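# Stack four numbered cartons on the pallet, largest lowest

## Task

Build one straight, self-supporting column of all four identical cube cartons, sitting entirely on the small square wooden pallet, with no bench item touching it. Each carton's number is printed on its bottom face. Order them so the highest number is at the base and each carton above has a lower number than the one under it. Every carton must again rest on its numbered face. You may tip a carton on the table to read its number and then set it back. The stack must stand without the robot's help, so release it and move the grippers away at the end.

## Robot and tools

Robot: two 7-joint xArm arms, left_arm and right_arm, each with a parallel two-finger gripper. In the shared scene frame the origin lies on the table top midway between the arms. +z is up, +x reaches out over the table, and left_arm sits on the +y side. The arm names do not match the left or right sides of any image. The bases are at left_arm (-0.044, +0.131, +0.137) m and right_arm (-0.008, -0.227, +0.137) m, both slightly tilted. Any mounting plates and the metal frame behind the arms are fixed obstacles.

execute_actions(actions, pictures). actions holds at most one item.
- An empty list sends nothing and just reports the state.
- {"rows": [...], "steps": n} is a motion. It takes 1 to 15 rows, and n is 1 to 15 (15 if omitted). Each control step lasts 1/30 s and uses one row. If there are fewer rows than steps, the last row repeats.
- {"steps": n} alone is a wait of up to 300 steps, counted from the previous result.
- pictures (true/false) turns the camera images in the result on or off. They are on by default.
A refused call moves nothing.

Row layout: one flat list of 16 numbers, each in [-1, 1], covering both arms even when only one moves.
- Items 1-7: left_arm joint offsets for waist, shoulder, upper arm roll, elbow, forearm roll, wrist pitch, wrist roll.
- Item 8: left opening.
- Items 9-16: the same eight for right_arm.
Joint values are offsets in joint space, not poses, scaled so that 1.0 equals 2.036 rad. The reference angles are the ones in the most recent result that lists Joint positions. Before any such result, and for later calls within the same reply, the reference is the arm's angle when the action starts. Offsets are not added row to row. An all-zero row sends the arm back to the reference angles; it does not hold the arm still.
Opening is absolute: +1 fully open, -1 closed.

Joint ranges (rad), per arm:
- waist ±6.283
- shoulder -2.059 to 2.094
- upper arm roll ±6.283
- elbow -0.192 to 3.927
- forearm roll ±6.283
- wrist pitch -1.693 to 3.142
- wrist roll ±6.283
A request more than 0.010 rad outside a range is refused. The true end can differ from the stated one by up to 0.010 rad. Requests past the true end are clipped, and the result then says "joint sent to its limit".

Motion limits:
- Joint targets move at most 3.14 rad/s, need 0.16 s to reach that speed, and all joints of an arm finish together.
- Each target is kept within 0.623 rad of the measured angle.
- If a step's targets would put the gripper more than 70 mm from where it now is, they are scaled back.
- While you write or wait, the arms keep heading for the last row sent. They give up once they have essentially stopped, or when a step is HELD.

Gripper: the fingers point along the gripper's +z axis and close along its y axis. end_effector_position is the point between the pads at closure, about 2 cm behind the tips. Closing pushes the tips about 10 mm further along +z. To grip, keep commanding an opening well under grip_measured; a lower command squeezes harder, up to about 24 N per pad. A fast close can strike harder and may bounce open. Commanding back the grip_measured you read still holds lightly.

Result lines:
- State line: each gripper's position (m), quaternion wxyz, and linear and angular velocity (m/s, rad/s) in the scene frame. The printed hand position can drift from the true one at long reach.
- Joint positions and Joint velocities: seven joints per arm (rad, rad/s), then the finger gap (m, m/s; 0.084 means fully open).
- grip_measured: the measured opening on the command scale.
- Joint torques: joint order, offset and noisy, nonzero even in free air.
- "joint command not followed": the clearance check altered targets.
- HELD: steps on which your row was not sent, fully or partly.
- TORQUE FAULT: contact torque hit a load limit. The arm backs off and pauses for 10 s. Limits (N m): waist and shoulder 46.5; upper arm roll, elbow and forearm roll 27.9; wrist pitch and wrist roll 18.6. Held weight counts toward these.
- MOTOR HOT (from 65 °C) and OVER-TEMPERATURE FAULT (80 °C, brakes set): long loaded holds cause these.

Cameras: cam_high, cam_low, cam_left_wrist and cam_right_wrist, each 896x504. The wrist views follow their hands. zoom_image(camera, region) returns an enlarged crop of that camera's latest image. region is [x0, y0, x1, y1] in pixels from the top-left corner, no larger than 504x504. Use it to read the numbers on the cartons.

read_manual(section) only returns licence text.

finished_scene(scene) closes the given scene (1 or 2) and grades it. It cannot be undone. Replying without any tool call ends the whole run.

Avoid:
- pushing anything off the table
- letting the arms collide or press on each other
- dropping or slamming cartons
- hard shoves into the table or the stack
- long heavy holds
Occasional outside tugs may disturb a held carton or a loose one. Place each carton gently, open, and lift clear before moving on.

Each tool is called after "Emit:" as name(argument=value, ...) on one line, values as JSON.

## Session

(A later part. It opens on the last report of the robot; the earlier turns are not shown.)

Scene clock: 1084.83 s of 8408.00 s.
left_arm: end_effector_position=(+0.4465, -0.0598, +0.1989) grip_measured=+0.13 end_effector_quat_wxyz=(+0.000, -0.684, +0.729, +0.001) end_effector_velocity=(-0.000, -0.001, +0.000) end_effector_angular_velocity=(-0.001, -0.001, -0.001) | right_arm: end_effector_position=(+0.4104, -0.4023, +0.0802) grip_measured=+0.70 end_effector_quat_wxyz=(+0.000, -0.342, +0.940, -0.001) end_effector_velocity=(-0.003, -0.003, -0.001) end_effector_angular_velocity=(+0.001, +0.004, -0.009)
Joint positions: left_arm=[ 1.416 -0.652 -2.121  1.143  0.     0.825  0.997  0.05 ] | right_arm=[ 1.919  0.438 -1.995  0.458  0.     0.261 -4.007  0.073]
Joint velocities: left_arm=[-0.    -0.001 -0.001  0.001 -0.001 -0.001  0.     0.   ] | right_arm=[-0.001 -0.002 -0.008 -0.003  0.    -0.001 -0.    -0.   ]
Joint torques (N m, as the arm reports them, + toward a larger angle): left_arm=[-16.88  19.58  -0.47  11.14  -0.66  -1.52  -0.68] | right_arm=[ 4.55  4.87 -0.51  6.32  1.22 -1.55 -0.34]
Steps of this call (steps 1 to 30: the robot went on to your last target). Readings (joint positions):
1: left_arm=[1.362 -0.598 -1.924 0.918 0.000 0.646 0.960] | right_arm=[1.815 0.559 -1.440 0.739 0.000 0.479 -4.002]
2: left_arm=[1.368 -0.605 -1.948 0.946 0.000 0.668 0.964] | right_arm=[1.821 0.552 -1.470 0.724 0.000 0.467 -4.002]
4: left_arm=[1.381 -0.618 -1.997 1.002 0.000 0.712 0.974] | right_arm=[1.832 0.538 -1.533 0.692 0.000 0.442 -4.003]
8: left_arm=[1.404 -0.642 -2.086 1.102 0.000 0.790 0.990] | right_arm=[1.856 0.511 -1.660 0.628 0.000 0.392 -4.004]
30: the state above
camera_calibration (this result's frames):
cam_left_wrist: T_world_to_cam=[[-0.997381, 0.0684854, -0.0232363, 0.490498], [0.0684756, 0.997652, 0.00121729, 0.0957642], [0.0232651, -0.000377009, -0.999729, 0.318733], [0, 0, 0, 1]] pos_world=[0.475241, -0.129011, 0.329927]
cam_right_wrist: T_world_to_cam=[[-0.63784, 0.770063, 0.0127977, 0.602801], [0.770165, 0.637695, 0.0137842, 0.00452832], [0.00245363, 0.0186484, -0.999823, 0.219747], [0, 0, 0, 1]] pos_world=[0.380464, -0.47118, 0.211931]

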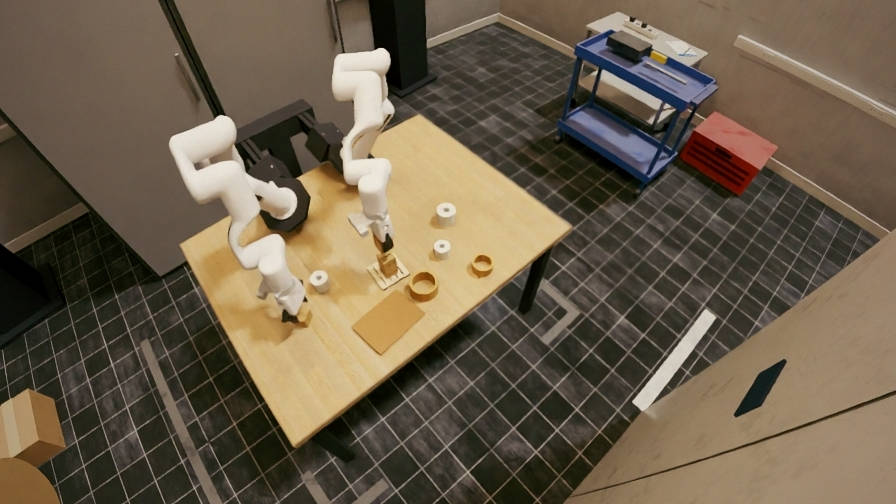

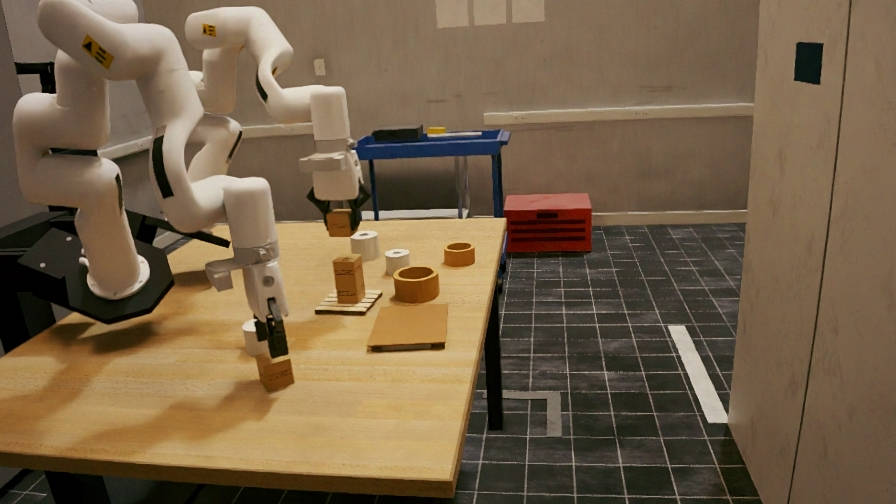

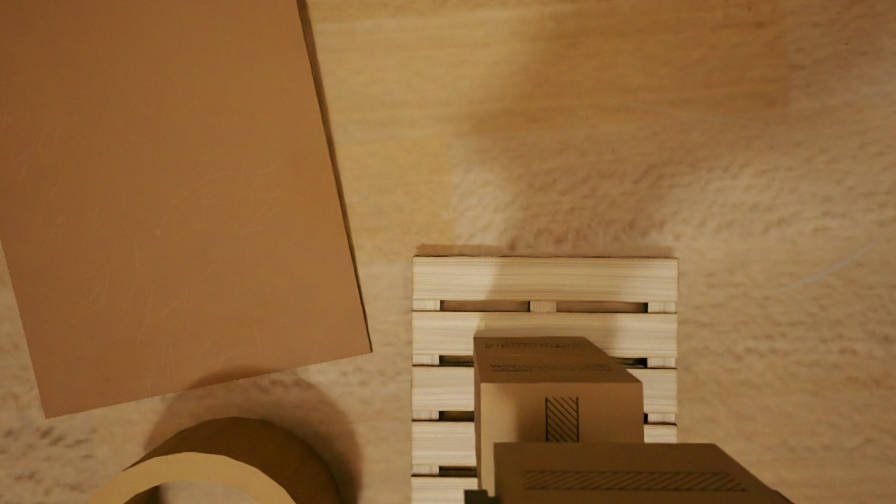

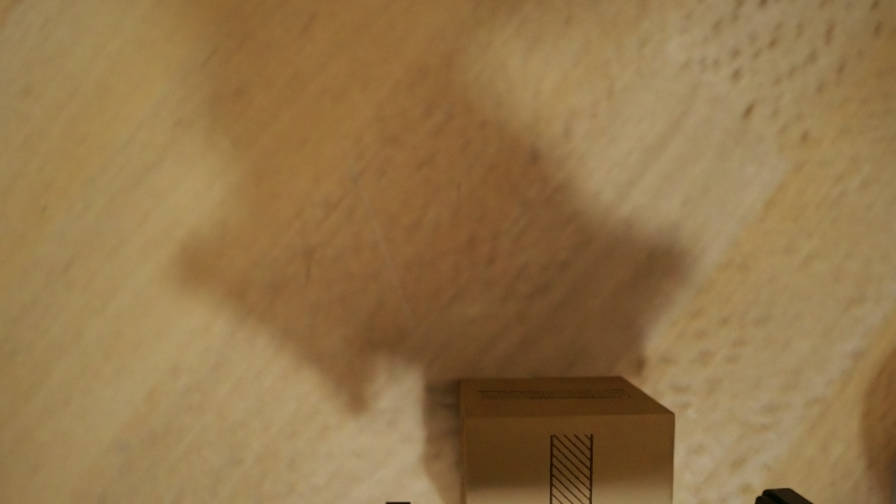

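Emit:
execute_actions(actions=[{"rows":[[0.015,-0.006,-0.012,-0.004,0,-0.015,0,-0.4,-0.055,-0.009,0.05,0.003,0,-0.02,0,0.7],[0.03,-0.012,-0.024,-0.008,0,-0.03,0,-0.4,-0.1089,-0.0153,0.0984,0.0067,0,-0.0398,0,0.7],[0.045,-0.0185,-0.036,-0.0115,0,-0.045,0,-0.4,-0.1089,-0.0153,0.0984,0.0067,0,-0.0398,0,0.7],[0.0598,-0.0255,-0.047,-0.0139,0,-0.0599,0,-0.4,-0.1089,-0.0153,0.0984,0.0067,0,-0.0398,0,0.7],[0.0598,-0.0255,-0.047,-0.0139,0,-0.0599,0,-0.4,-0.174,-0.0195,0.158,0.0118,0,-0.0605,0,0.7],[0.0598,-0.0255,-0.047,-0.0139,0,-0.0599,0,-0.4,-0.174,-0.0195,0.158,0.0118,0,-0.0605,0,0.7],[0.0598,-0.0255,-0.047,-0.0139,0,-0.0599,0,-0.4,-0.2415,-0.021,0.2206,0.0177,0,-0.0808,0,0.7],[0.0598,-0.0255,-0.047,-0.0139,0,-0.0599,0,-0.4,-0.2415,-0.021,0.2206,0.0177,0,-0.0808,0,0.7],[0.0598,-0.0255,-0.047,-0.0139,0,-0.0599,0,-0.4,-0.2415,-0.021,0.2206,0.0177,0,-0.0808,0,0.7],[0.0598,-0.0255,-0.047,-0.0139,0,-0.0599,0,-0.4,-0.2415,-0.021,0.2206,0.0177,0,-0.0808,0,0.7],[0.0598,-0.0255,-0.047,-0.0139,0,-0.0599,0,-0.4,-0.2415,-0.021,0.2206,0.0177,0,-0.0808,0,0.7],[0.0598,-0.0255,-0.047,-0.0139,0,-0.0599,0,-0.4,-0.2415,-0.021,0.2206,0.0177,0,-0.0808,0,0.7],[0.0598,-0.0255,-0.047,-0.0139,0,-0.0599,0,-0.4,-0.2415,-0.021,0.2206,0.0177,0,-0.0808,0,0.6],[0.0598,-0.0255,-0.047,-0.0139,0,-0.0599,0,-0.4,-0.2415,-0.021,0.2206,0.0177,0,-0.0808,0,0.45],[0.0598,-0.0255,-0.047,-0.0139,0,-0.0599,0,-0.4,-0.2415,-0.021,0.2206,0.0177,0,-0.0808,0,0.3]]}], pictures=false)

Emit:
execute_actions(actions=[{"steps":10}], pictures=false)

Emit:
execute_actions(actions=[{"rows":[[0,0,0,0,0,0,0,-0.4,0,0,0,0,0,0,0,0.2],[0,0,0,0,0,0,0,-0.4,0,0,0,0,0,0,0,0.1],[0,0,0,0,0,0,0,-0.4,0,0,0,0,0,0,0,0],[0,0,0,0,0,0,0,-0.4,0,0,0,0,0,0,0,-0.15],[0,0,0,0,0,0,0,-0.4,0,0,0,0,0,0,0,-0.3],[0,0,0,0,0,0,0,-0.4,0,0,0,0,0,0,0,-0.4]],"steps":8}])

Emit:
zoom_image(camera="cam_left_wrist", region=[450, 340, 770, 504])

Scene clock: 1105.30 s of 8408.00 s.
left_arm: end_effector_position=(+0.4469, -0.0609, +0.1509) grip_measured=+0.13 end_effector_quat_wxyz=(+0.000, -0.684, +0.730, -0.000) end_effector_velocity=(-0.001, -0.005, -0.005) end_effector_angular_velocity=(-0.008, -0.006, -0.008) | right_arm: end_effector_position=(+0.4092, -0.4035, +0.0321) grip_measured=+0.49 end_effector_quat_wxyz=(-0.001, -0.340, +0.940, -0.000) end_effector_velocity=(+0.009, +0.006, -0.024) end_effector_angular_velocity=(+0.012, -0.026, +0.006)
Joint positions: left_arm=[ 1.535 -0.703 -2.215  1.116  0.     0.705  0.997  0.05 ] | right_arm=[ 1.452  0.397 -1.569  0.492  0.     0.105 -4.007  0.065]
Joint velocities: left_arm=[ 0.015 -0.007 -0.02  -0.001  0.001 -0.023 -0.    -0.   ] | right_arm=[-0.279 -0.012  0.27   0.033  0.001 -0.099 -0.    -0.154]
Joint torques (N m, as the arm reports them, + toward a larger angle): left_arm=[-17.66  23.15  -0.36  10.21  -0.58  -1.55  -0.64] | right_arm=[ 7.28 -1.13 -1.09  4.74  0.88 -1.49 -0.23]
Steps of this call (steps 1 to 15: the robot went on to your last target; steps 16 to 90: nothing new was sent; then 16.97 s passed at rest; steps 91 to 105: all 15 steps of this action). Readings (joint positions):
91: left_arm=[1.416 -0.652 -2.121 1.143 0.000 0.825 0.997] | right_arm=[1.919 0.438 -1.996 0.458 0.000 0.261 -4.007]
92: left_arm=[1.418 -0.653 -2.123 1.143 0.000 0.822 0.997] | right_arm=[1.916 0.438 -1.992 0.458 0.000 0.259 -4.007]
94: left_arm=[1.438 -0.660 -2.141 1.140 0.000 0.800 0.997] | right_arm=[1.878 0.432 -1.956 0.461 0.000 0.245 -4.007]
98: left_arm=[1.510 -0.693 -2.195 1.119 0.000 0.733 0.997] | right_arm=[1.702 0.411 -1.798 0.472 0.000 0.184 -4.007]
105: the state above

Scene clock: 1105.63 s of 8408.00 s.
left_arm: end_effector_position=(+0.4467, -0.0605, +0.1497) grip_measured=+0.13 end_effector_quat_wxyz=(+0.000, -0.684, +0.730, +0.000) end_effector_velocity=(-0.000, +0.001, -0.001) end_effector_angular_velocity=(+0.004, +0.000, -0.003) | right_arm: end_effector_position=(+0.4100, -0.4027, +0.0302) grip_measured=+0.29 end_effector_quat_wxyz=(+0.000, -0.341, +0.940, -0.000) end_effector_velocity=(+0.000, -0.001, -0.001) end_effector_angular_velocity=(+0.000, +0.000, -0.002)
Joint positions: left_arm=[ 1.537 -0.704 -2.217  1.115  0.     0.704  0.997  0.05 ] | right_arm=[ 1.429  0.396 -1.546  0.494  0.     0.097 -4.007  0.056]
Joint velocities: left_arm=[ 0.001 -0.002 -0.001 -0.001  0.003 -0.     0.     0.   ] | right_arm=[-0.01  -0.001  0.007  0.002  0.    -0.002 -0.    -0.   ]
Joint torques (N m, as the arm reports them, + toward a larger angle): left_arm=[-17.89  23.43  -0.43  10.34  -0.66  -1.45  -0.68] | right_arm=[ 4.77 -0.52 -0.48  4.9   1.53 -1.64  0.22]
Steps of this call (steps 1 to 10: the robot went on to your last target). Readings (joint positions):
1: left_arm=[1.535 -0.703 -2.216 1.116 0.000 0.705 0.997] | right_arm=[1.444 0.396 -1.562 0.492 0.000 0.102 -4.007]
2: left_arm=[1.536 -0.703 -2.216 1.116 0.000 0.704 0.997] | right_arm=[1.439 0.396 -1.557 0.493 0.000 0.100 -4.007]
4: left_arm=[1.536 -0.703 -2.216 1.116 0.000 0.704 0.997] | right_arm=[1.434 0.396 -1.551 0.494 0.000 0.098 -4.007]
8: left_arm=[1.537 -0.704 -2.217 1.115 0.000 0.704 0.997] | right_arm=[1.430 0.396 -1.547 0.494 0.000 0.097 -4.007]
10: the state above

Scene clock: 1105.90 s of 8408.00 s.
left_arm: end_effector_position=(+0.4467, -0.0605, +0.1497) grip_measured=+0.13 end_effector_quat_wxyz=(+0.000, -0.684, +0.730, +0.000) end_effector_velocity=(+0.000, +0.000, +0.000) end_effector_angular_velocity=(-0.000, +0.000, -0.000) | right_arm: end_effector_position=(+0.4101, -0.4027, +0.0302) grip_measured=+0.13 end_effector_quat_wxyz=(+0.000, -0.341, +0.940, -0.000) end_effector_velocity=(-0.000, +0.000, -0.000) end_effector_angular_velocity=(+0.001, -0.000, -0.001)
Joint positions: left_arm=[ 1.537 -0.704 -2.217  1.115  0.     0.704  0.997  0.05 ] | right_arm=[ 1.429  0.396 -1.546  0.494  0.     0.097 -4.007  0.05 ]
Joint velocities: left_arm=[ 0.     0.001  0.    -0.     0.     0.     0.    -0.   ] | right_arm=[ 0.    -0.     0.001 -0.     0.002 -0.     0.     0.   ]
Joint torques (N m, as the arm reports them, + toward a larger angle): left_arm=[-17.71  23.36  -0.47  10.48  -0.6   -1.56  -0.66] | right_arm=[ 5.05 -1.14 -0.65  4.46  0.85 -1.67 -0.13]
Steps of this call (steps 1 to 8: all 8 steps of this action). Readings (joint positions):
1: left_arm=[1.537 -0.704 -2.217 1.115 0.000 0.704 0.997] | right_arm=[1.429 0.396 -1.546 0.494 0.000 0.097 -4.007]
2: left_arm=[1.537 -0.704 -2.217 1.115 0.000 0.704 0.997] | right_arm=[1.428 0.396 -1.546 0.494 0.000 0.097 -4.007]
4: left_arm=[1.537 -0.704 -2.217 1.115 0.000 0.704 0.997] | right_arm=[1.429 0.396 -1.546 0.494 0.000 0.097 -4.007]
8: the state above
camera_calibration (this result's frames):
cam_left_wrist: T_world_to_cam=[[-0.997303, 0.0692245, -0.0244022, 0.489769], [0.0692489, 0.997599, -0.000151703, 0.0963929], [0.0243331, -0.00184112, -0.999702, 0.268984], [0, 0, 0, 1]] pos_world=[0.475228, -0.12957, 0.28087]
cam_right_wrist: T_world_to_cam=[[-0.636307, 0.771307, 0.01407, 0.603337], [0.771433, 0.636156, 0.0140127, 0.00455215], [0.0018574, 0.0197705, -0.999803, 0.170435], [0, 0, 0, 1]] pos_world=[0.38008, -0.471624, 0.161849]

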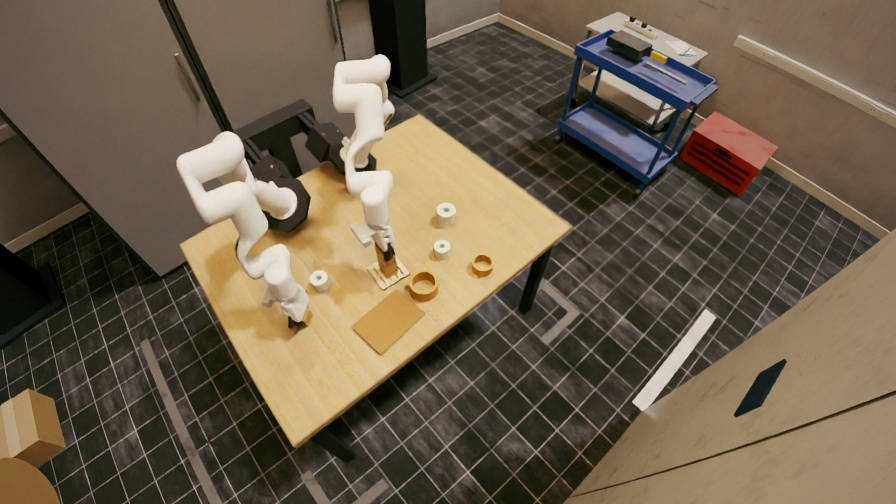

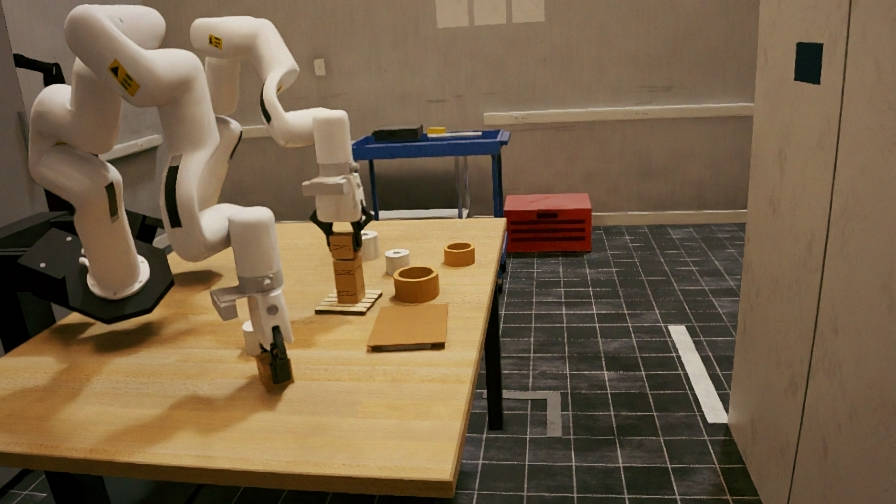

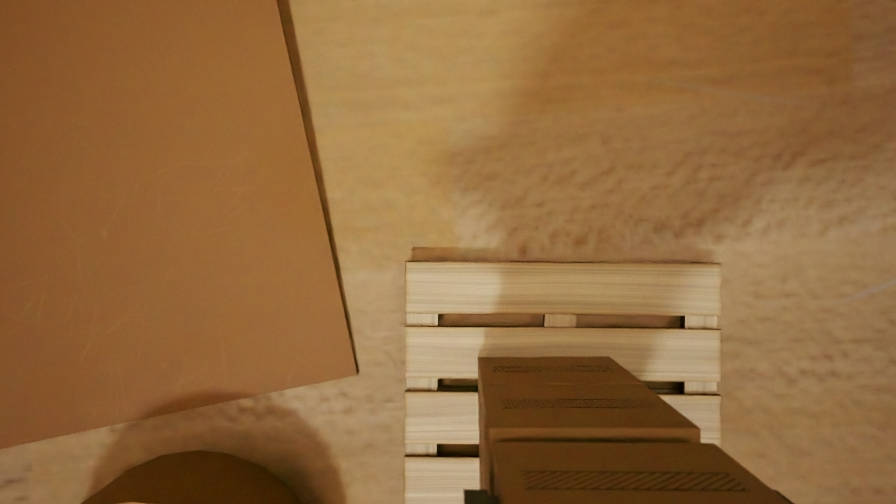

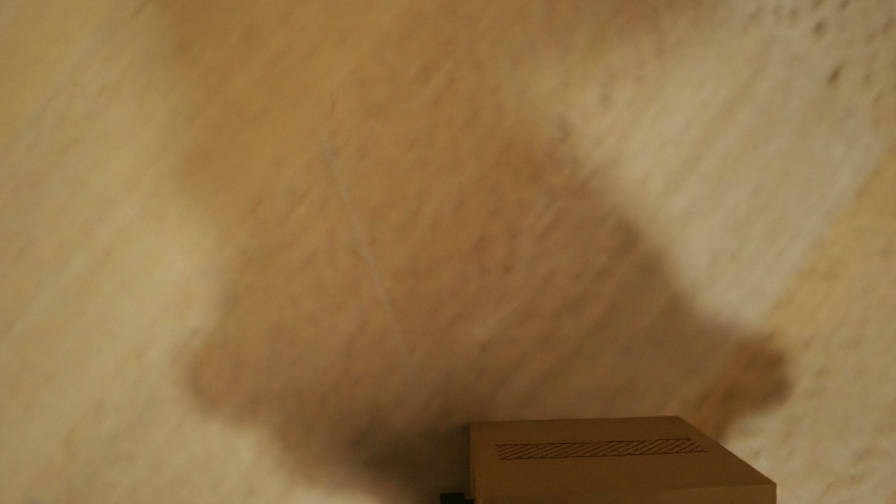

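Region (450, 340, 770, 504) of cam_left_wrist's 896x504 image, scaled by 1.575, with more detail than that image has; it fills the top 258 rows of this view, and the rest is white.

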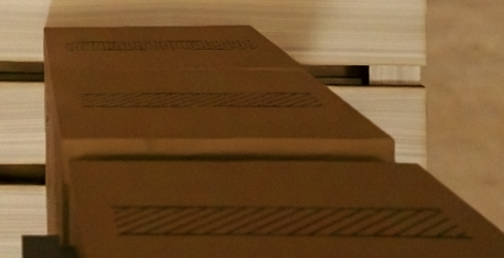

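Emit:
execute_actions(actions=[{"rows":[[0.0023,-0.0015,-0.0025,0.0033,0,0.0012,-0.0007,-0.4,0.045,0.001,-0.042,-0.004,0,0.014,0,-0.4],[0.0023,-0.0015,-0.0025,0.0033,0,0.0012,-0.0007,-0.4,0.09,0.003,-0.083,-0.008,0,0.028,0,-0.4],[0.0023,-0.0015,-0.0025,0.0033,0,0.0012,-0.0007,-0.4,0.1318,0.0053,-0.1221,-0.011,0,0.0407,0,-0.4],[0.005,-0.0029,-0.0046,0.003,0,-0.0014,-0.0007,-0.4,0.1318,0.0053,-0.1221,-0.011,0,0.0407,0,-0.4],[0.0075,-0.0041,-0.0064,0.0027,0,-0.0037,-0.0007,-0.4,0.1318,0.0053,-0.1221,-0.011,0,0.0407,0,-0.4],[0.0095,-0.0051,-0.0079,0.0024,0,-0.0056,-0.0007,-0.4,0.1318,0.0053,-0.1221,-0.011,0,0.0407,0,-0.4],[0.0107,-0.0057,-0.0088,0.0023,0,-0.0067,-0.0007,-0.4,0.267,0.0461,-0.0829,0.094,0,0.2085,0,-0.4]]}], pictures=false)

Emit:
execute_actions(actions=[{"steps":12}])

Emit:
zoom_image(camera="cam_left_wrist", region=[450, 340, 770, 504])

Scene clock: 1137.27 s of 8408.00 s.
left_arm: end_effector_position=(+0.4476, -0.0621, +0.1432) grip_measured=+0.13 end_effector_quat_wxyz=(+0.000, -0.684, +0.730, +0.000) end_effector_velocity=(+0.000, -0.003, -0.001) end_effector_angular_velocity=(-0.003, -0.003, -0.004) | right_arm: end_effector_position=(+0.4514, -0.3418, +0.0891) grip_measured=+0.13 end_effector_quat_wxyz=(+0.003, -0.417, +0.909, +0.005) end_effector_velocity=(+0.131, +0.263, +0.184) end_effector_angular_velocity=(+0.032, +0.013, +0.667)
Joint positions: left_arm=[ 1.558 -0.715 -2.234  1.12   0.     0.691  0.996  0.05 ] | right_arm=[ 1.803  0.447 -1.727  0.582  0.     0.341 -4.007  0.05 ]
Joint velocities: left_arm=[ 0.005 -0.003 -0.007  0.002  0.001 -0.007 -0.     0.   ] | right_arm=[0.711 0.18  0.016 0.428 0.003 0.782 0.    0.   ]
Joint torques (N m, as the arm reports them, + toward a larger angle): left_arm=[-17.79  24.05  -0.43  10.21  -0.75  -1.56  -0.58] | right_arm=[ 7.01  1.78  0.6   7.78  1.14 -1.64  0.01]
Steps of this call (steps 1 to 15: the robot went on to your last target; steps 16 to 90: nothing new was sent; then 27.87 s passed at rest; steps 91 to 105: all 15 steps of this action). Readings (joint positions):
91: left_arm=[1.537 -0.704 -2.217 1.115 0.000 0.704 0.997] | right_arm=[1.429 0.396 -1.546 0.494 0.000 0.097 -4.007]
92: left_arm=[1.538 -0.704 -2.217 1.116 0.000 0.704 0.997] | right_arm=[1.432 0.396 -1.549 0.494 0.000 0.098 -4.007]
94: left_arm=[1.540 -0.705 -2.219 1.119 0.000 0.705 0.996] | right_arm=[1.470 0.397 -1.587 0.489 0.000 0.111 -4.007]
98: left_arm=[1.549 -0.710 -2.228 1.121 0.000 0.698 0.996] | right_arm=[1.629 0.404 -1.730 0.479 0.000 0.162 -4.007]
105: the state above

Scene clock: 1137.67 s of 8408.00 s.
left_arm: end_effector_position=(+0.4477, -0.0622, +0.1431) grip_measured=+0.13 end_effector_quat_wxyz=(+0.000, -0.684, +0.730, +0.000) end_effector_velocity=(+0.000, +0.000, -0.000) end_effector_angular_velocity=(+0.000, +0.000, +0.000) | right_arm: end_effector_position=(+0.4753, -0.2759, +0.1375) grip_measured=+0.13 end_effector_quat_wxyz=(+0.006, -0.489, +0.872, +0.006) end_effector_velocity=(-0.000, +0.008, +0.009) end_effector_angular_velocity=(-0.003, +0.012, +0.019)
Joint positions: left_arm=[ 1.559 -0.715 -2.235  1.12   0.     0.69   0.996  0.05 ] | right_arm=[ 1.968  0.488 -1.716  0.682  0.     0.517 -4.007  0.05 ]
Joint velocities: left_arm=[ 0.  0.  0. -0.  0.  0. -0.  0.] | right_arm=[ 0.03   0.006 -0.007  0.019  0.001  0.046 -0.    -0.   ]
Joint torques (N m, as the arm reports them, + toward a larger angle): left_arm=[-17.34  23.09  -0.63   9.84  -0.72  -1.49  -0.66] | right_arm=[ 6.39  1.35 -0.2   8.93  1.25 -1.65 -0.21]
Steps of this call (steps 1 to 12: the robot went on to your last target). Readings (joint positions):
1: left_arm=[1.558 -0.715 -2.234 1.120 0.000 0.690 0.996] | right_arm=[1.827 0.453 -1.726 0.596 0.000 0.367 -4.007]
2: left_arm=[1.558 -0.715 -2.234 1.120 0.000 0.690 0.996] | right_arm=[1.852 0.459 -1.724 0.611 0.000 0.393 -4.007]
4: left_arm=[1.559 -0.715 -2.234 1.120 0.000 0.690 0.996] | right_arm=[1.900 0.471 -1.720 0.641 0.000 0.444 -4.007]
8: left_arm=[1.559 -0.715 -2.235 1.120 0.000 0.690 0.996] | right_arm=[1.958 0.486 -1.714 0.677 0.000 0.503 -4.007]
12: the state above
camera_calibration (this result's frames):
cam_left_wrist: T_world_to_cam=[[-0.997291, 0.0692755, -0.0247472, 0.490719], [0.0693096, 0.997595, -0.000518615, 0.098043], [0.0246518, -0.00223243, -0.999694, 0.262108], [0, 0, 0, 1]] pos_world=[0.476133, -0.131217, 0.274222]
cam_right_wrist: T_world_to_cam=[[-0.850049, 0.526362, 0.0189852, 0.578894], [0.526703, 0.849558, 0.0288999, 0.0452472], [-0.000917258, 0.0345659, -0.999402, 0.280382], [0, 0, 0, 1]] pos_world=[0.468513, -0.352839, 0.267916]

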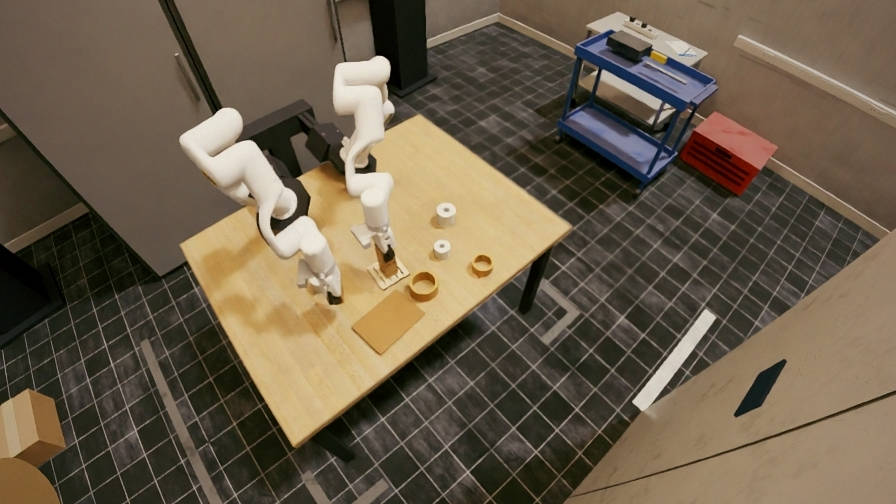

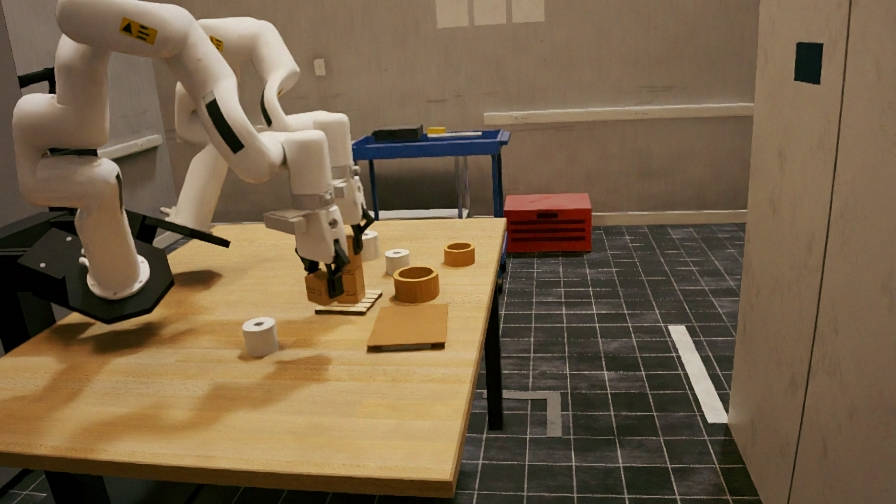

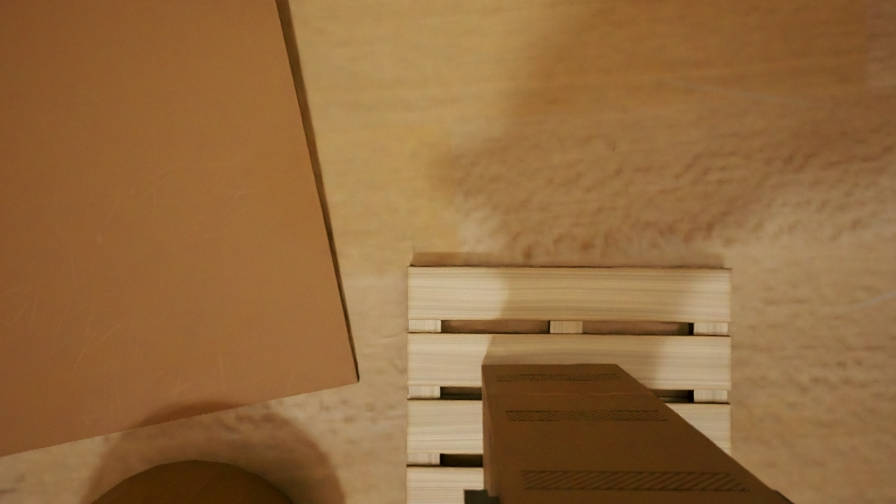

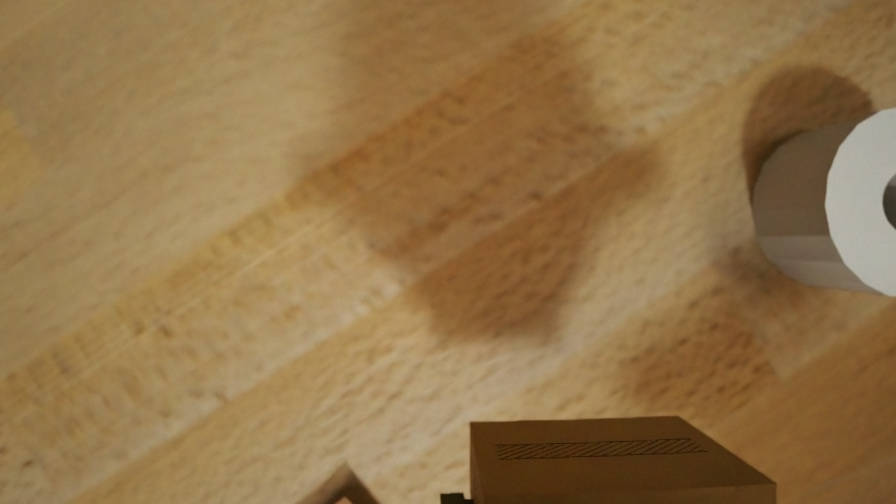

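Region (450, 340, 770, 504) of cam_left_wrist's 896x504 image, scaled by 1.575, with more detail than that image has; it fills the top 258 rows of this view, and the rest is white.

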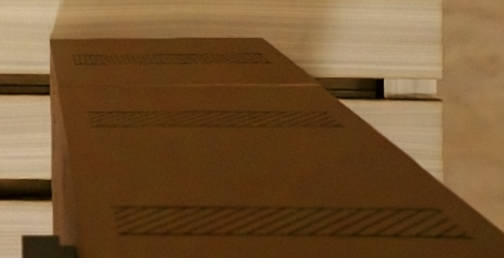

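Emit:
execute_actions(actions=[{"rows":[[0,0,0,0,0,0,0,-0.1,0,0,0,0,0,0,0,-0.4],[0,0,0,0,0,0,0,0.15,0,0,0,0,0,0,0,-0.4],[0,0,0,0,0,0,0,0.35,0,0,0,0,0,0,0,-0.4],[0,0,0,0,0,0,0,0.55,0,0,0,0,0,0,0,-0.4],[0,0,0,0,0,0,0,0.7,0,0,0,0,0,0,0,-0.4],[0,0,0,0,0,0,0,0.7,0,0,0,0,0,0,0,-0.4],[-0.017,0.008,0.013,0.0025,0,0.0165,0,0.7,0,0,0,0,0,0,0,-0.4],[-0.034,0.016,0.0265,0.006,0,0.033,0,0.7,0,0,0,0,0,0,0,-0.4],[-0.051,0.023,0.04,0.01,0,0.05,0,0.7,0,0,0,0,0,0,0,-0.4],[-0.0683,0.0297,0.0534,0.0151,0,0.0676,0,0.7,0,0,0,0,0,0,0,-0.4]]}], pictures=false)

Emit:
execute_actions(actions=[{"steps":3}], pictures=false)

Emit:
execute_actions(actions=[{"rows":[[-0.144,0.025,0.203,-0.112,0,-0.028,0,0.7,0,0,0,0,0,0,0,-0.4],[-0.144,0.025,0.203,-0.112,0,-0.028,0,0.7,0,0,0,0,0,0,0,-0.4],[-0.144,0.025,0.203,-0.112,0,-0.028,0,0.7,0,0,0,0,0,0,0,-0.4],[-0.144,0.025,0.203,-0.112,0,-0.028,0,0.7,0.0398,0.0393,0.208,0.1704,0,0.194,0.0039,-0.4],[-0.144,0.025,0.203,-0.112,0,-0.028,0,0.7,0.0398,0.0393,0.208,0.1704,0,0.194,0.0039,-0.4],[-0.144,0.025,0.203,-0.112,0,-0.028,0,0.7,0.0398,0.0393,0.208,0.1704,0,0.194,0.0039,-0.4],[-0.144,0.025,0.203,-0.112,0,-0.028,0,0.7,0.0398,0.0393,0.208,0.1704,0,0.194,0.0039,-0.4],[-0.2873,0.0504,0.4063,-0.2249,0,-0.0553,0,0.7,0.0398,0.0393,0.208,0.1704,0,0.194,0.0039,-0.4]]}], pictures=false)

Emit:
execute_actions(actions=[{"steps":24}])

Scene clock: 1165.50 s of 8408.00 s.
left_arm: end_effector_position=(+0.4497, -0.0645, +0.1936) grip_measured=+0.70 end_effector_quat_wxyz=(+0.001, -0.683, +0.730, -0.004) end_effector_velocity=(-0.004, -0.016, +0.123) end_effector_angular_velocity=(-0.031, -0.016, -0.024) | right_arm: end_effector_position=(+0.4753, -0.2759, +0.1375) grip_measured=+0.13 end_effector_quat_wxyz=(+0.006, -0.489, +0.872, +0.006) end_effector_velocity=(-0.000, -0.001, -0.000) end_effector_angular_velocity=(+0.000, +0.001, -0.001)
Joint positions: left_arm=[ 1.44  -0.662 -2.144  1.15   0.     0.803  0.996  0.073] | right_arm=[ 1.968  0.488 -1.716  0.682  0.     0.517 -4.007  0.05 ]
Joint velocities: left_arm=[-0.286  0.121  0.197  0.083  0.001  0.265 -0.     0.   ] | right_arm=[-0.001 -0.001 -0.001 -0.    -0.001 -0.     0.    -0.   ]
Joint torques (N m, as the arm reports them, + toward a larger angle): left_arm=[-9.22 14.53 -0.26  7.61 -0.77 -1.08 -0.62] | right_arm=[ 6.16  1.68 -0.11  8.97  1.27 -1.7  -0.11]
Steps of this call (steps 1 to 30: the robot went on to your last target; steps 31 to 100: nothing new was sent; then 24.00 s passed at rest; steps 101 to 115: all 15 steps of this action). Readings (joint positions):
101: left_arm=[1.559 -0.715 -2.235 1.120 0.000 0.690 0.996] | right_arm=[1.972 0.490 -1.715 0.686 0.000 0.521 -4.007]
102: left_arm=[1.559 -0.715 -2.235 1.120 0.000 0.690 0.996] | right_arm=[1.972 0.489 -1.715 0.685 0.000 0.520 -4.007]
104: left_arm=[1.559 -0.715 -2.235 1.120 0.000 0.690 0.996] | right_arm=[1.970 0.489 -1.716 0.684 0.000 0.519 -4.007]
108: left_arm=[1.557 -0.715 -2.233 1.118 0.000 0.694 0.996] | right_arm=[1.968 0.488 -1.716 0.682 0.000 0.518 -4.007]
115: the state above

Scene clock: 1165.60 s of 8408.00 s.
left_arm: end_effector_position=(+0.4481, -0.0629, +0.1979) grip_measured=+0.70 end_effector_quat_wxyz=(+0.001, -0.684, +0.730, -0.001) end_effector_velocity=(-0.014, +0.029, +0.004) end_effector_angular_velocity=(+0.059, +0.057, +0.023) | right_arm: end_effector_position=(+0.4753, -0.2759, +0.1375) grip_measured=+0.13 end_effector_quat_wxyz=(+0.006, -0.489, +0.872, +0.006) end_effector_velocity=(+0.000, -0.001, -0.000) end_effector_angular_velocity=(-0.001, +0.000, -0.001)
Joint positions: left_arm=[ 1.426 -0.657 -2.132  1.15   0.     0.82   0.996  0.073] | right_arm=[ 1.968  0.488 -1.716  0.682  0.     0.517 -4.007  0.05 ]
Joint velocities: left_arm=[-0.058  0.017  0.073 -0.025  0.001  0.094  0.    -0.   ] | right_arm=[-0.    -0.    -0.002 -0.    -0.001  0.    -0.    -0.   ]
Joint torques (N m, as the arm reports them, + toward a larger angle): left_arm=[-15.66  19.55  -0.46  10.71  -0.82  -1.53  -0.48] | right_arm=[ 6.61  0.43 -0.06  9.16  0.88 -1.82 -0.07]
Steps of this call (steps 1 to 3: the robot went on to your last target). Readings (joint positions):
1: left_arm=[1.433 -0.659 -2.139 1.151 0.000 0.811 0.996] | right_arm=[1.968 0.488 -1.716 0.682 0.000 0.517 -4.007]
2: left_arm=[1.428 -0.658 -2.135 1.151 0.000 0.816 0.996] | right_arm=[1.968 0.488 -1.716 0.682 0.000 0.517 -4.007]
3: the state above

Scene clock: 1166.10 s of 8408.00 s.
left_arm: end_effector_position=(+0.4407, +0.0803, +0.2077) grip_measured=+0.70 end_effector_quat_wxyz=(-0.024, +0.764, -0.645, +0.001) end_effector_velocity=(-0.103, +0.331, -0.019) end_effector_angular_velocity=(-0.126, +0.067, +0.638) | right_arm: end_effector_position=(+0.4825, -0.1623, +0.1920) grip_measured=+0.13 end_effector_quat_wxyz=(+0.005, -0.592, +0.806, +0.005) end_effector_velocity=(-0.041, +0.349, +0.172) end_effector_angular_velocity=(-0.021, -0.009, +0.743)
Joint positions: left_arm=[ 1.024 -0.586 -1.564  0.836  0.     0.743  0.996  0.073] | right_arm=[ 2.009  0.529 -1.504  0.856  0.     0.715 -4.003  0.05 ]
Joint velocities: left_arm=[-1.053  0.187  1.501 -0.826 -0.    -0.204  0.     0.   ] | right_arm=[ 0.125  0.121  0.638  0.521  0.003  0.584  0.012 -0.   ]
Joint torques (N m, as the arm reports them, + toward a larger angle): left_arm=[-13.32   2.12   0.25   9.89  -0.78  -1.35  -0.66] | right_arm=[ 7.83 -1.49 -0.09  9.98  1.14 -1.73 -0.14]
Steps of this call (steps 1 to 15: all 15 steps of this action). Readings (joint positions):
1: left_arm=[1.424 -0.656 -2.130 1.150 0.000 0.822 0.996] | right_arm=[1.968 0.488 -1.716 0.682 0.000 0.517 -4.007]
2: left_arm=[1.421 -0.656 -2.125 1.147 0.000 0.823 0.996] | right_arm=[1.968 0.488 -1.716 0.682 0.000 0.517 -4.007]
4: left_arm=[1.391 -0.652 -2.087 1.125 0.000 0.815 0.996] | right_arm=[1.968 0.488 -1.716 0.682 0.000 0.517 -4.007]
8: left_arm=[1.261 -0.628 -1.899 1.022 0.000 0.789 0.996] | right_arm=[1.977 0.499 -1.658 0.730 0.001 0.577 -4.005]
15: the state above

Scene clock: 1166.90 s of 8408.00 s.
left_arm: end_effector_position=(+0.4157, +0.1306, +0.1989) grip_measured=+0.70 end_effector_quat_wxyz=(-0.003, +0.797, -0.604, +0.001) end_effector_velocity=(-0.000, +0.001, -0.000) end_effector_angular_velocity=(-0.001, +0.002, +0.003) | right_arm: end_effector_position=(+0.4473, -0.0509, +0.2494) grip_measured=+0.13 end_effector_quat_wxyz=(+0.001, +0.686, -0.727, +0.000) end_effector_velocity=(-0.000, +0.002, +0.001) end_effector_angular_velocity=(+0.001, -0.003, +0.005)
Joint positions: left_arm=[ 0.841 -0.554 -1.305  0.693  0.     0.707  0.996  0.073] | right_arm=[ 2.049  0.568 -1.293  1.029  0.     0.912 -3.999  0.05 ]
Joint velocities: left_arm=[-0.001  0.001  0.003 -0.001 -0.001  0.    -0.     0.   ] | right_arm=[ 0.001  0.001  0.003  0.004  0.     0.001 -0.     0.   ]
Joint torques (N m, as the arm reports them, + toward a larger angle): left_arm=[-11.33  -5.33  -0.23  10.34  -0.76  -1.52  -0.62] | right_arm=[ 8.42 -5.25 -0.26 11.58  1.06 -1.73 -0.33]
Steps of this call (steps 1 to 24: the robot went on to your last target). Readings (joint positions):
1: left_arm=[0.988 -0.580 -1.513 0.808 0.000 0.736 0.996] | right_arm=[2.013 0.533 -1.483 0.873 0.000 0.734 -4.002]
2: left_arm=[0.954 -0.574 -1.464 0.781 0.000 0.729 0.996] | right_arm=[2.017 0.537 -1.462 0.891 0.000 0.754 -4.002]
4: left_arm=[0.897 -0.564 -1.382 0.735 0.000 0.719 0.996] | right_arm=[2.025 0.544 -1.421 0.924 0.000 0.792 -4.001]
8: left_arm=[0.853 -0.556 -1.322 0.701 0.000 0.710 0.996] | right_arm=[2.041 0.560 -1.340 0.990 0.000 0.867 -4.000]
24: the state above
camera_calibration (this result's frames):
cam_left_wrist: T_world_to_cam=[[-0.963516, -0.26594, -0.0302096, 0.477675], [-0.266083, 0.96395, 0.000741112, 0.0515297], [0.0289235, 0.00875234, -0.999543, 0.31588], [0, 0, 0, 1]] pos_world=[0.464822, 0.0745962, 0.330128]
cam_right_wrist: T_world_to_cam=[[-0.997866, 0.0633923, 0.0156787, 0.477936], [0.0635852, 0.997903, 0.0121277, 0.0845077], [-0.014877, 0.0130987, -0.999804, 0.389653], [0, 0, 0, 1]] pos_world=[0.47734, -0.119732, 0.381059]

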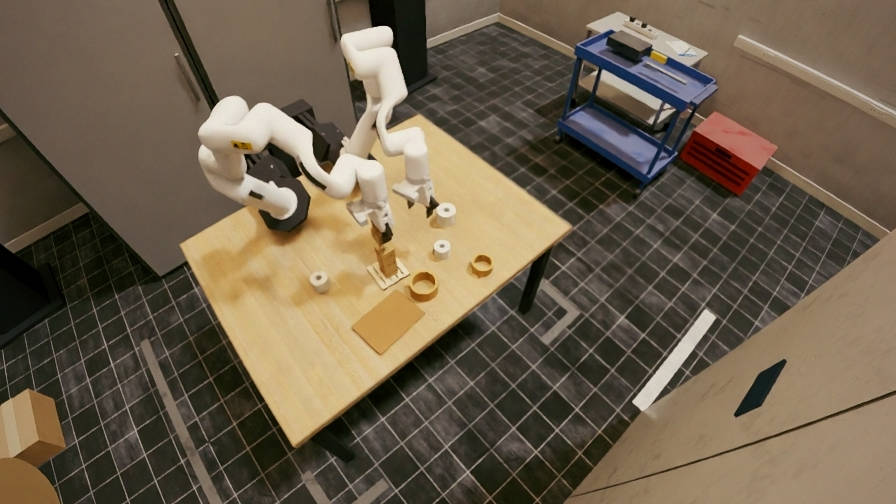

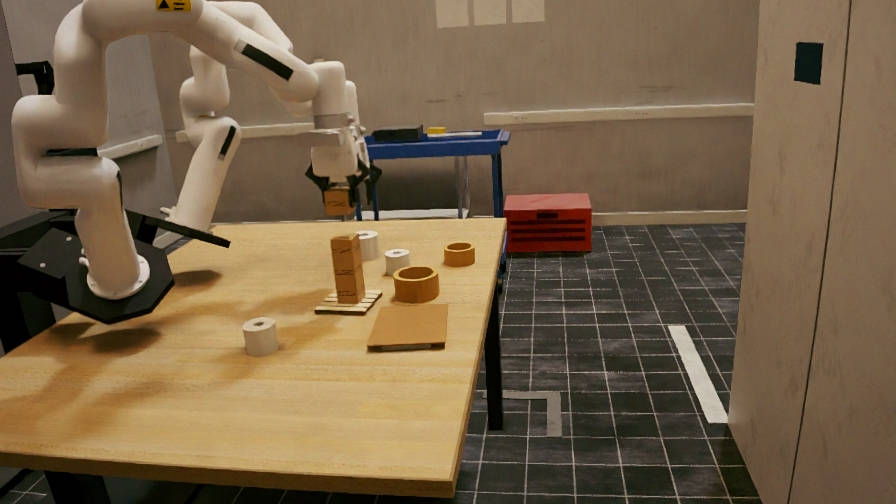

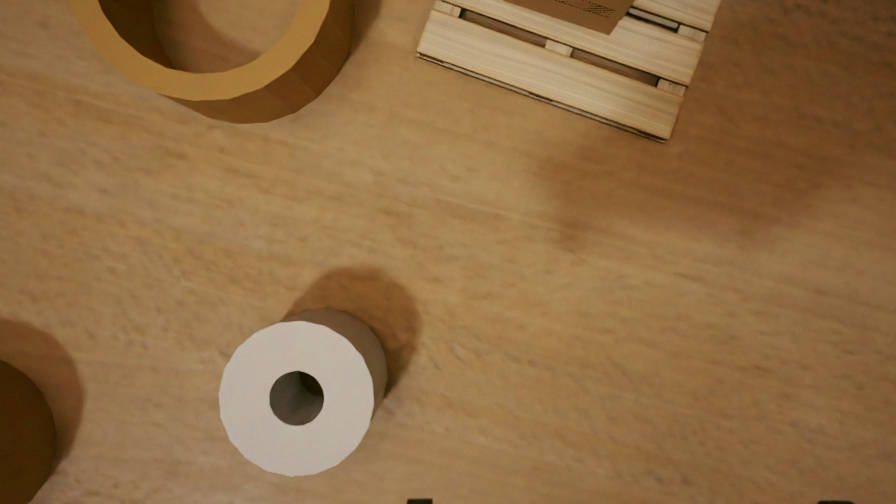

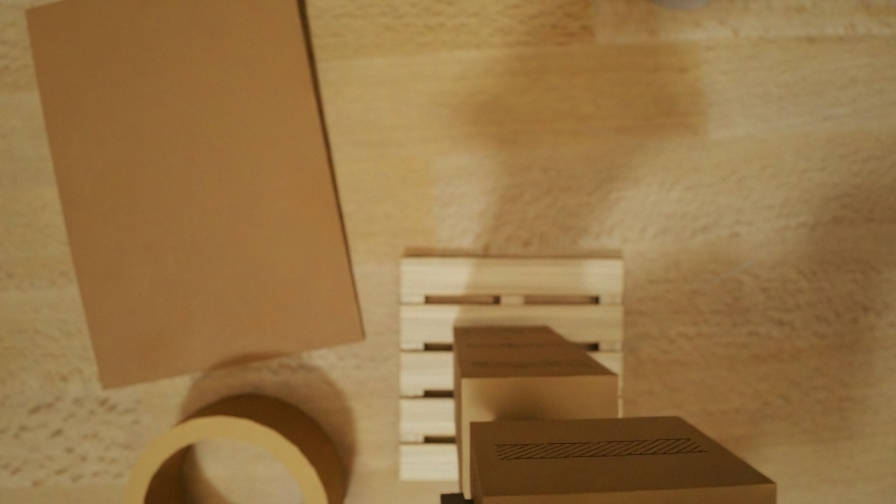

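Emit:
execute_actions(actions=[{"rows":[[0,0,0,0,0,0,0,0.7,-0.016,0.0025,0.013,-0.007,0,-0.016,0,-0.4],[0,0,0,0,0,0,0,0.7,-0.032,0.0053,0.027,-0.014,0,-0.032,0,-0.4],[0,0,0,0,0,0,0,0.7,-0.048,0.0087,0.041,-0.02,0,-0.048,0,-0.4],[0,0,0,0,0,0,0,0.7,-0.0652,0.0124,0.0548,-0.0252,0,-0.0631,0,-0.4]]}], pictures=false)

Emit:
execute_actions(actions=[{"steps":8}])

Emit:
zoom_image(camera="cam_right_wrist", region=[420, 340, 740, 504])

Emit:
zoom_image(camera="cam_low", region=[290, 170, 410, 320])

Scene clock: 1179.90 s of 8408.00 s.
left_arm: end_effector_position=(+0.4157, +0.1306, +0.1989) grip_measured=+0.70 end_effector_quat_wxyz=(-0.003, +0.797, -0.604, +0.001) end_effector_velocity=(-0.000, +0.000, -0.000) end_effector_angular_velocity=(+0.001, +0.000, -0.001) | right_arm: end_effector_position=(+0.4474, -0.0504, +0.2035) grip_measured=+0.13 end_effector_quat_wxyz=(+0.000, +0.687, -0.727, +0.000) end_effector_velocity=(+0.000, +0.003, -0.006) end_effector_angular_velocity=(+0.007, -0.004, +0.003)
Joint positions: left_arm=[ 0.841 -0.554 -1.305  0.693  0.     0.707  0.996  0.073] | right_arm=[ 1.919  0.593 -1.184  0.979  0.     0.786 -3.999  0.05 ]
Joint velocities: left_arm=[ 0.     0.    -0.     0.     0.001  0.     0.     0.   ] | right_arm=[-0.02   0.003  0.02  -0.006  0.001 -0.024 -0.     0.   ]
Joint torques (N m, as the arm reports them, + toward a larger angle): left_arm=[-11.28  -5.23  -0.42  10.33  -0.57  -1.66  -0.64] | right_arm=[ 9.11 -7.18 -0.65 10.95  1.17 -1.41 -0.2 ]
Steps of this call (steps 1 to 15: the robot went on to your last target; steps 16 to 90: nothing new was sent; then 9.50 s passed at rest; steps 91 to 105: all 15 steps of this action). Readings (joint positions):
91: left_arm=[0.841 -0.554 -1.305 0.693 0.000 0.707 0.996] | right_arm=[2.049 0.568 -1.293 1.029 0.000 0.912 -3.999]
92: left_arm=[0.841 -0.554 -1.305 0.693 0.000 0.707 0.996] | right_arm=[2.047 0.569 -1.291 1.028 0.000 0.909 -3.999]
94: left_arm=[0.841 -0.554 -1.305 0.693 0.000 0.707 0.996] | right_arm=[2.025 0.572 -1.272 1.021 0.000 0.886 -3.999]
98: left_arm=[0.841 -0.554 -1.305 0.693 0.000 0.707 0.996] | right_arm=[1.947 0.588 -1.208 0.986 0.000 0.815 -3.999]
105: the state above

Scene clock: 1180.17 s of 8408.00 s.
left_arm: end_effector_position=(+0.4157, +0.1306, +0.1989) grip_measured=+0.70 end_effector_quat_wxyz=(-0.003, +0.797, -0.604, +0.001) end_effector_velocity=(+0.000, -0.000, +0.000) end_effector_angular_velocity=(-0.000, -0.000, -0.000) | right_arm: end_effector_position=(+0.4472, -0.0506, +0.2026) grip_measured=+0.13 end_effector_quat_wxyz=(+0.001, +0.687, -0.727, +0.000) end_effector_velocity=(-0.001, -0.000, -0.001) end_effector_angular_velocity=(-0.002, +0.000, +0.001)
Joint positions: left_arm=[ 0.841 -0.554 -1.305  0.693  0.     0.707  0.996  0.073] | right_arm=[ 1.916  0.593 -1.182  0.978  0.     0.784 -3.999  0.05 ]
Joint velocities: left_arm=[-0.  0. -0.  0.  0. -0. -0.  0.] | right_arm=[-0.001  0.001  0.001 -0.002 -0.001 -0.002  0.     0.   ]
Joint torques (N m, as the arm reports them, + toward a larger angle): left_arm=[-11.32  -5.3   -0.28  10.33  -0.66  -1.47  -0.55] | right_arm=[ 8.32 -6.87 -0.24 10.91  1.22 -1.44 -0.22]
Steps of this call (steps 1 to 8: the robot went on to your last target). Readings (joint positions):
1: left_arm=[0.841 -0.554 -1.305 0.693 0.000 0.707 0.996] | right_arm=[1.918 0.593 -1.183 0.979 0.000 0.785 -3.999]
2: left_arm=[0.841 -0.554 -1.305 0.693 0.000 0.707 0.996] | right_arm=[1.918 0.593 -1.183 0.978 0.000 0.785 -3.999]
4: left_arm=[0.841 -0.554 -1.305 0.693 0.000 0.707 0.996] | right_arm=[1.917 0.593 -1.182 0.978 0.000 0.784 -3.999]
8: the state above
camera_calibration (this result's frames):
cam_left_wrist: T_world_to_cam=[[-0.963516, -0.26594, -0.0302092, 0.477675], [-0.266083, 0.96395, 0.00074123, 0.0515296], [0.0289231, 0.00875235, -0.999543, 0.31588], [0, 0, 0, 1]] pos_world=[0.464822, 0.0745963, 0.330128]
cam_right_wrist: T_world_to_cam=[[-0.997907, 0.0627958, 0.0154078, 0.478633], [0.0629911, 0.997935, 0.0125332, 0.0849574], [-0.0145889, 0.0134776, -0.999803, 0.342753], [0, 0, 0, 1]] pos_world=[0.47728, -0.119458, 0.334246]

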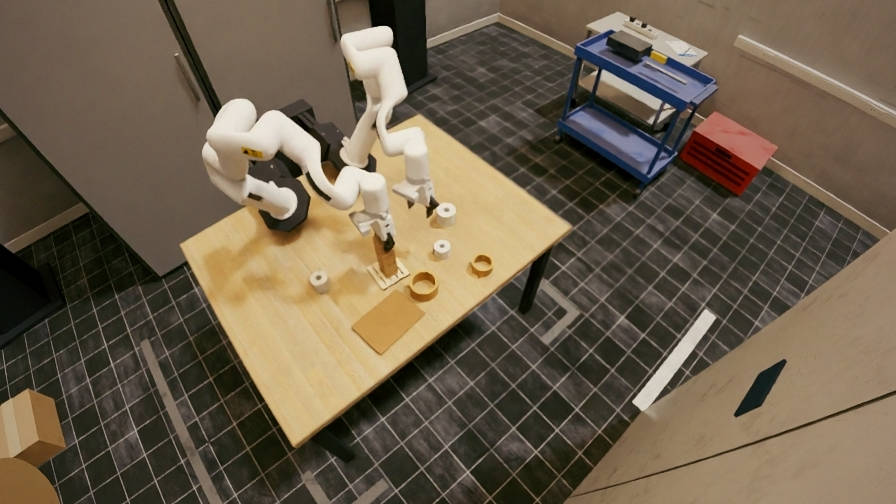

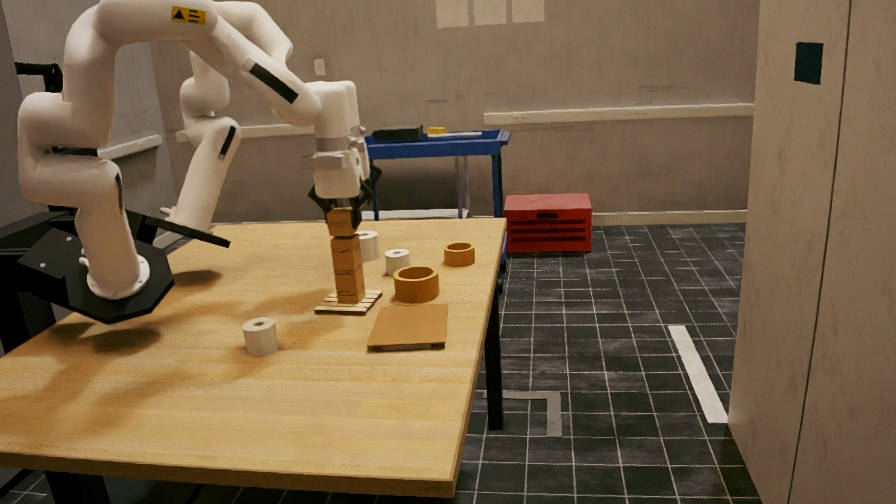

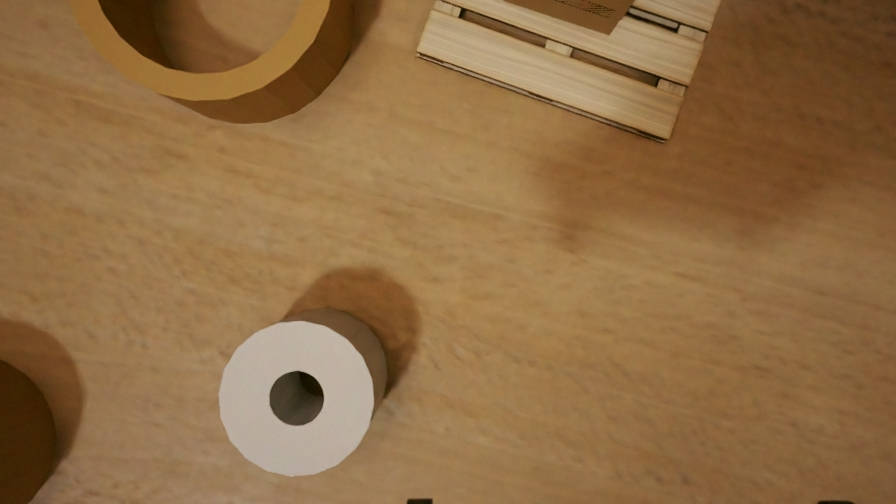

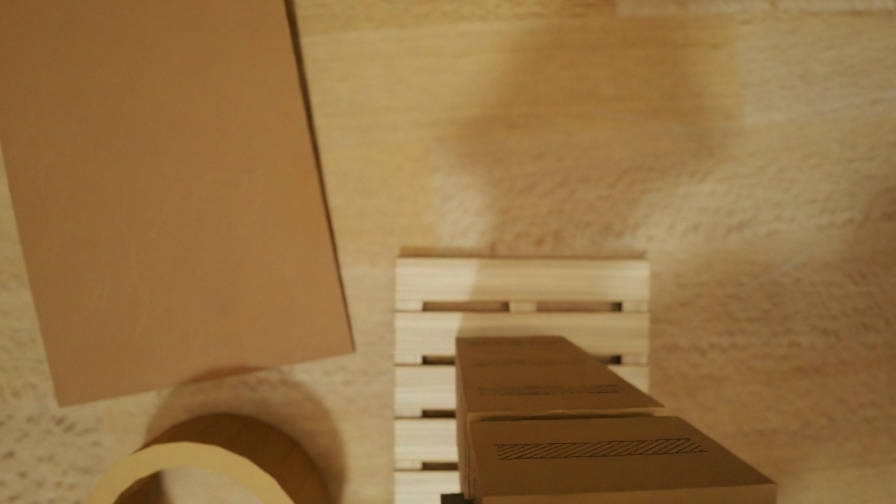

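Region (420, 340, 740, 504) of cam_right_wrist's 896x504 image, scaled by 1.575, with more detail than that image has; it fills the top 258 rows of this view, and the rest is white.

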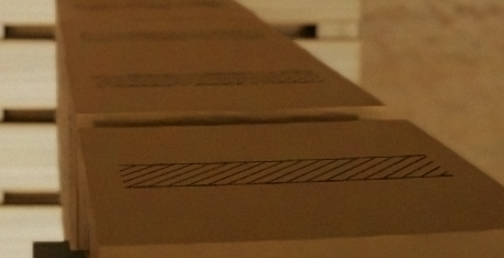

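Region (290, 170, 410, 320) of cam_low's 896x504 image, scaled by 3.360, with more detail than that image has; it fills the left 403 columns of this view, and the rest is white.

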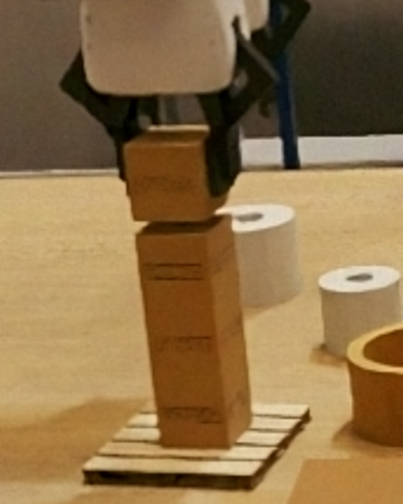

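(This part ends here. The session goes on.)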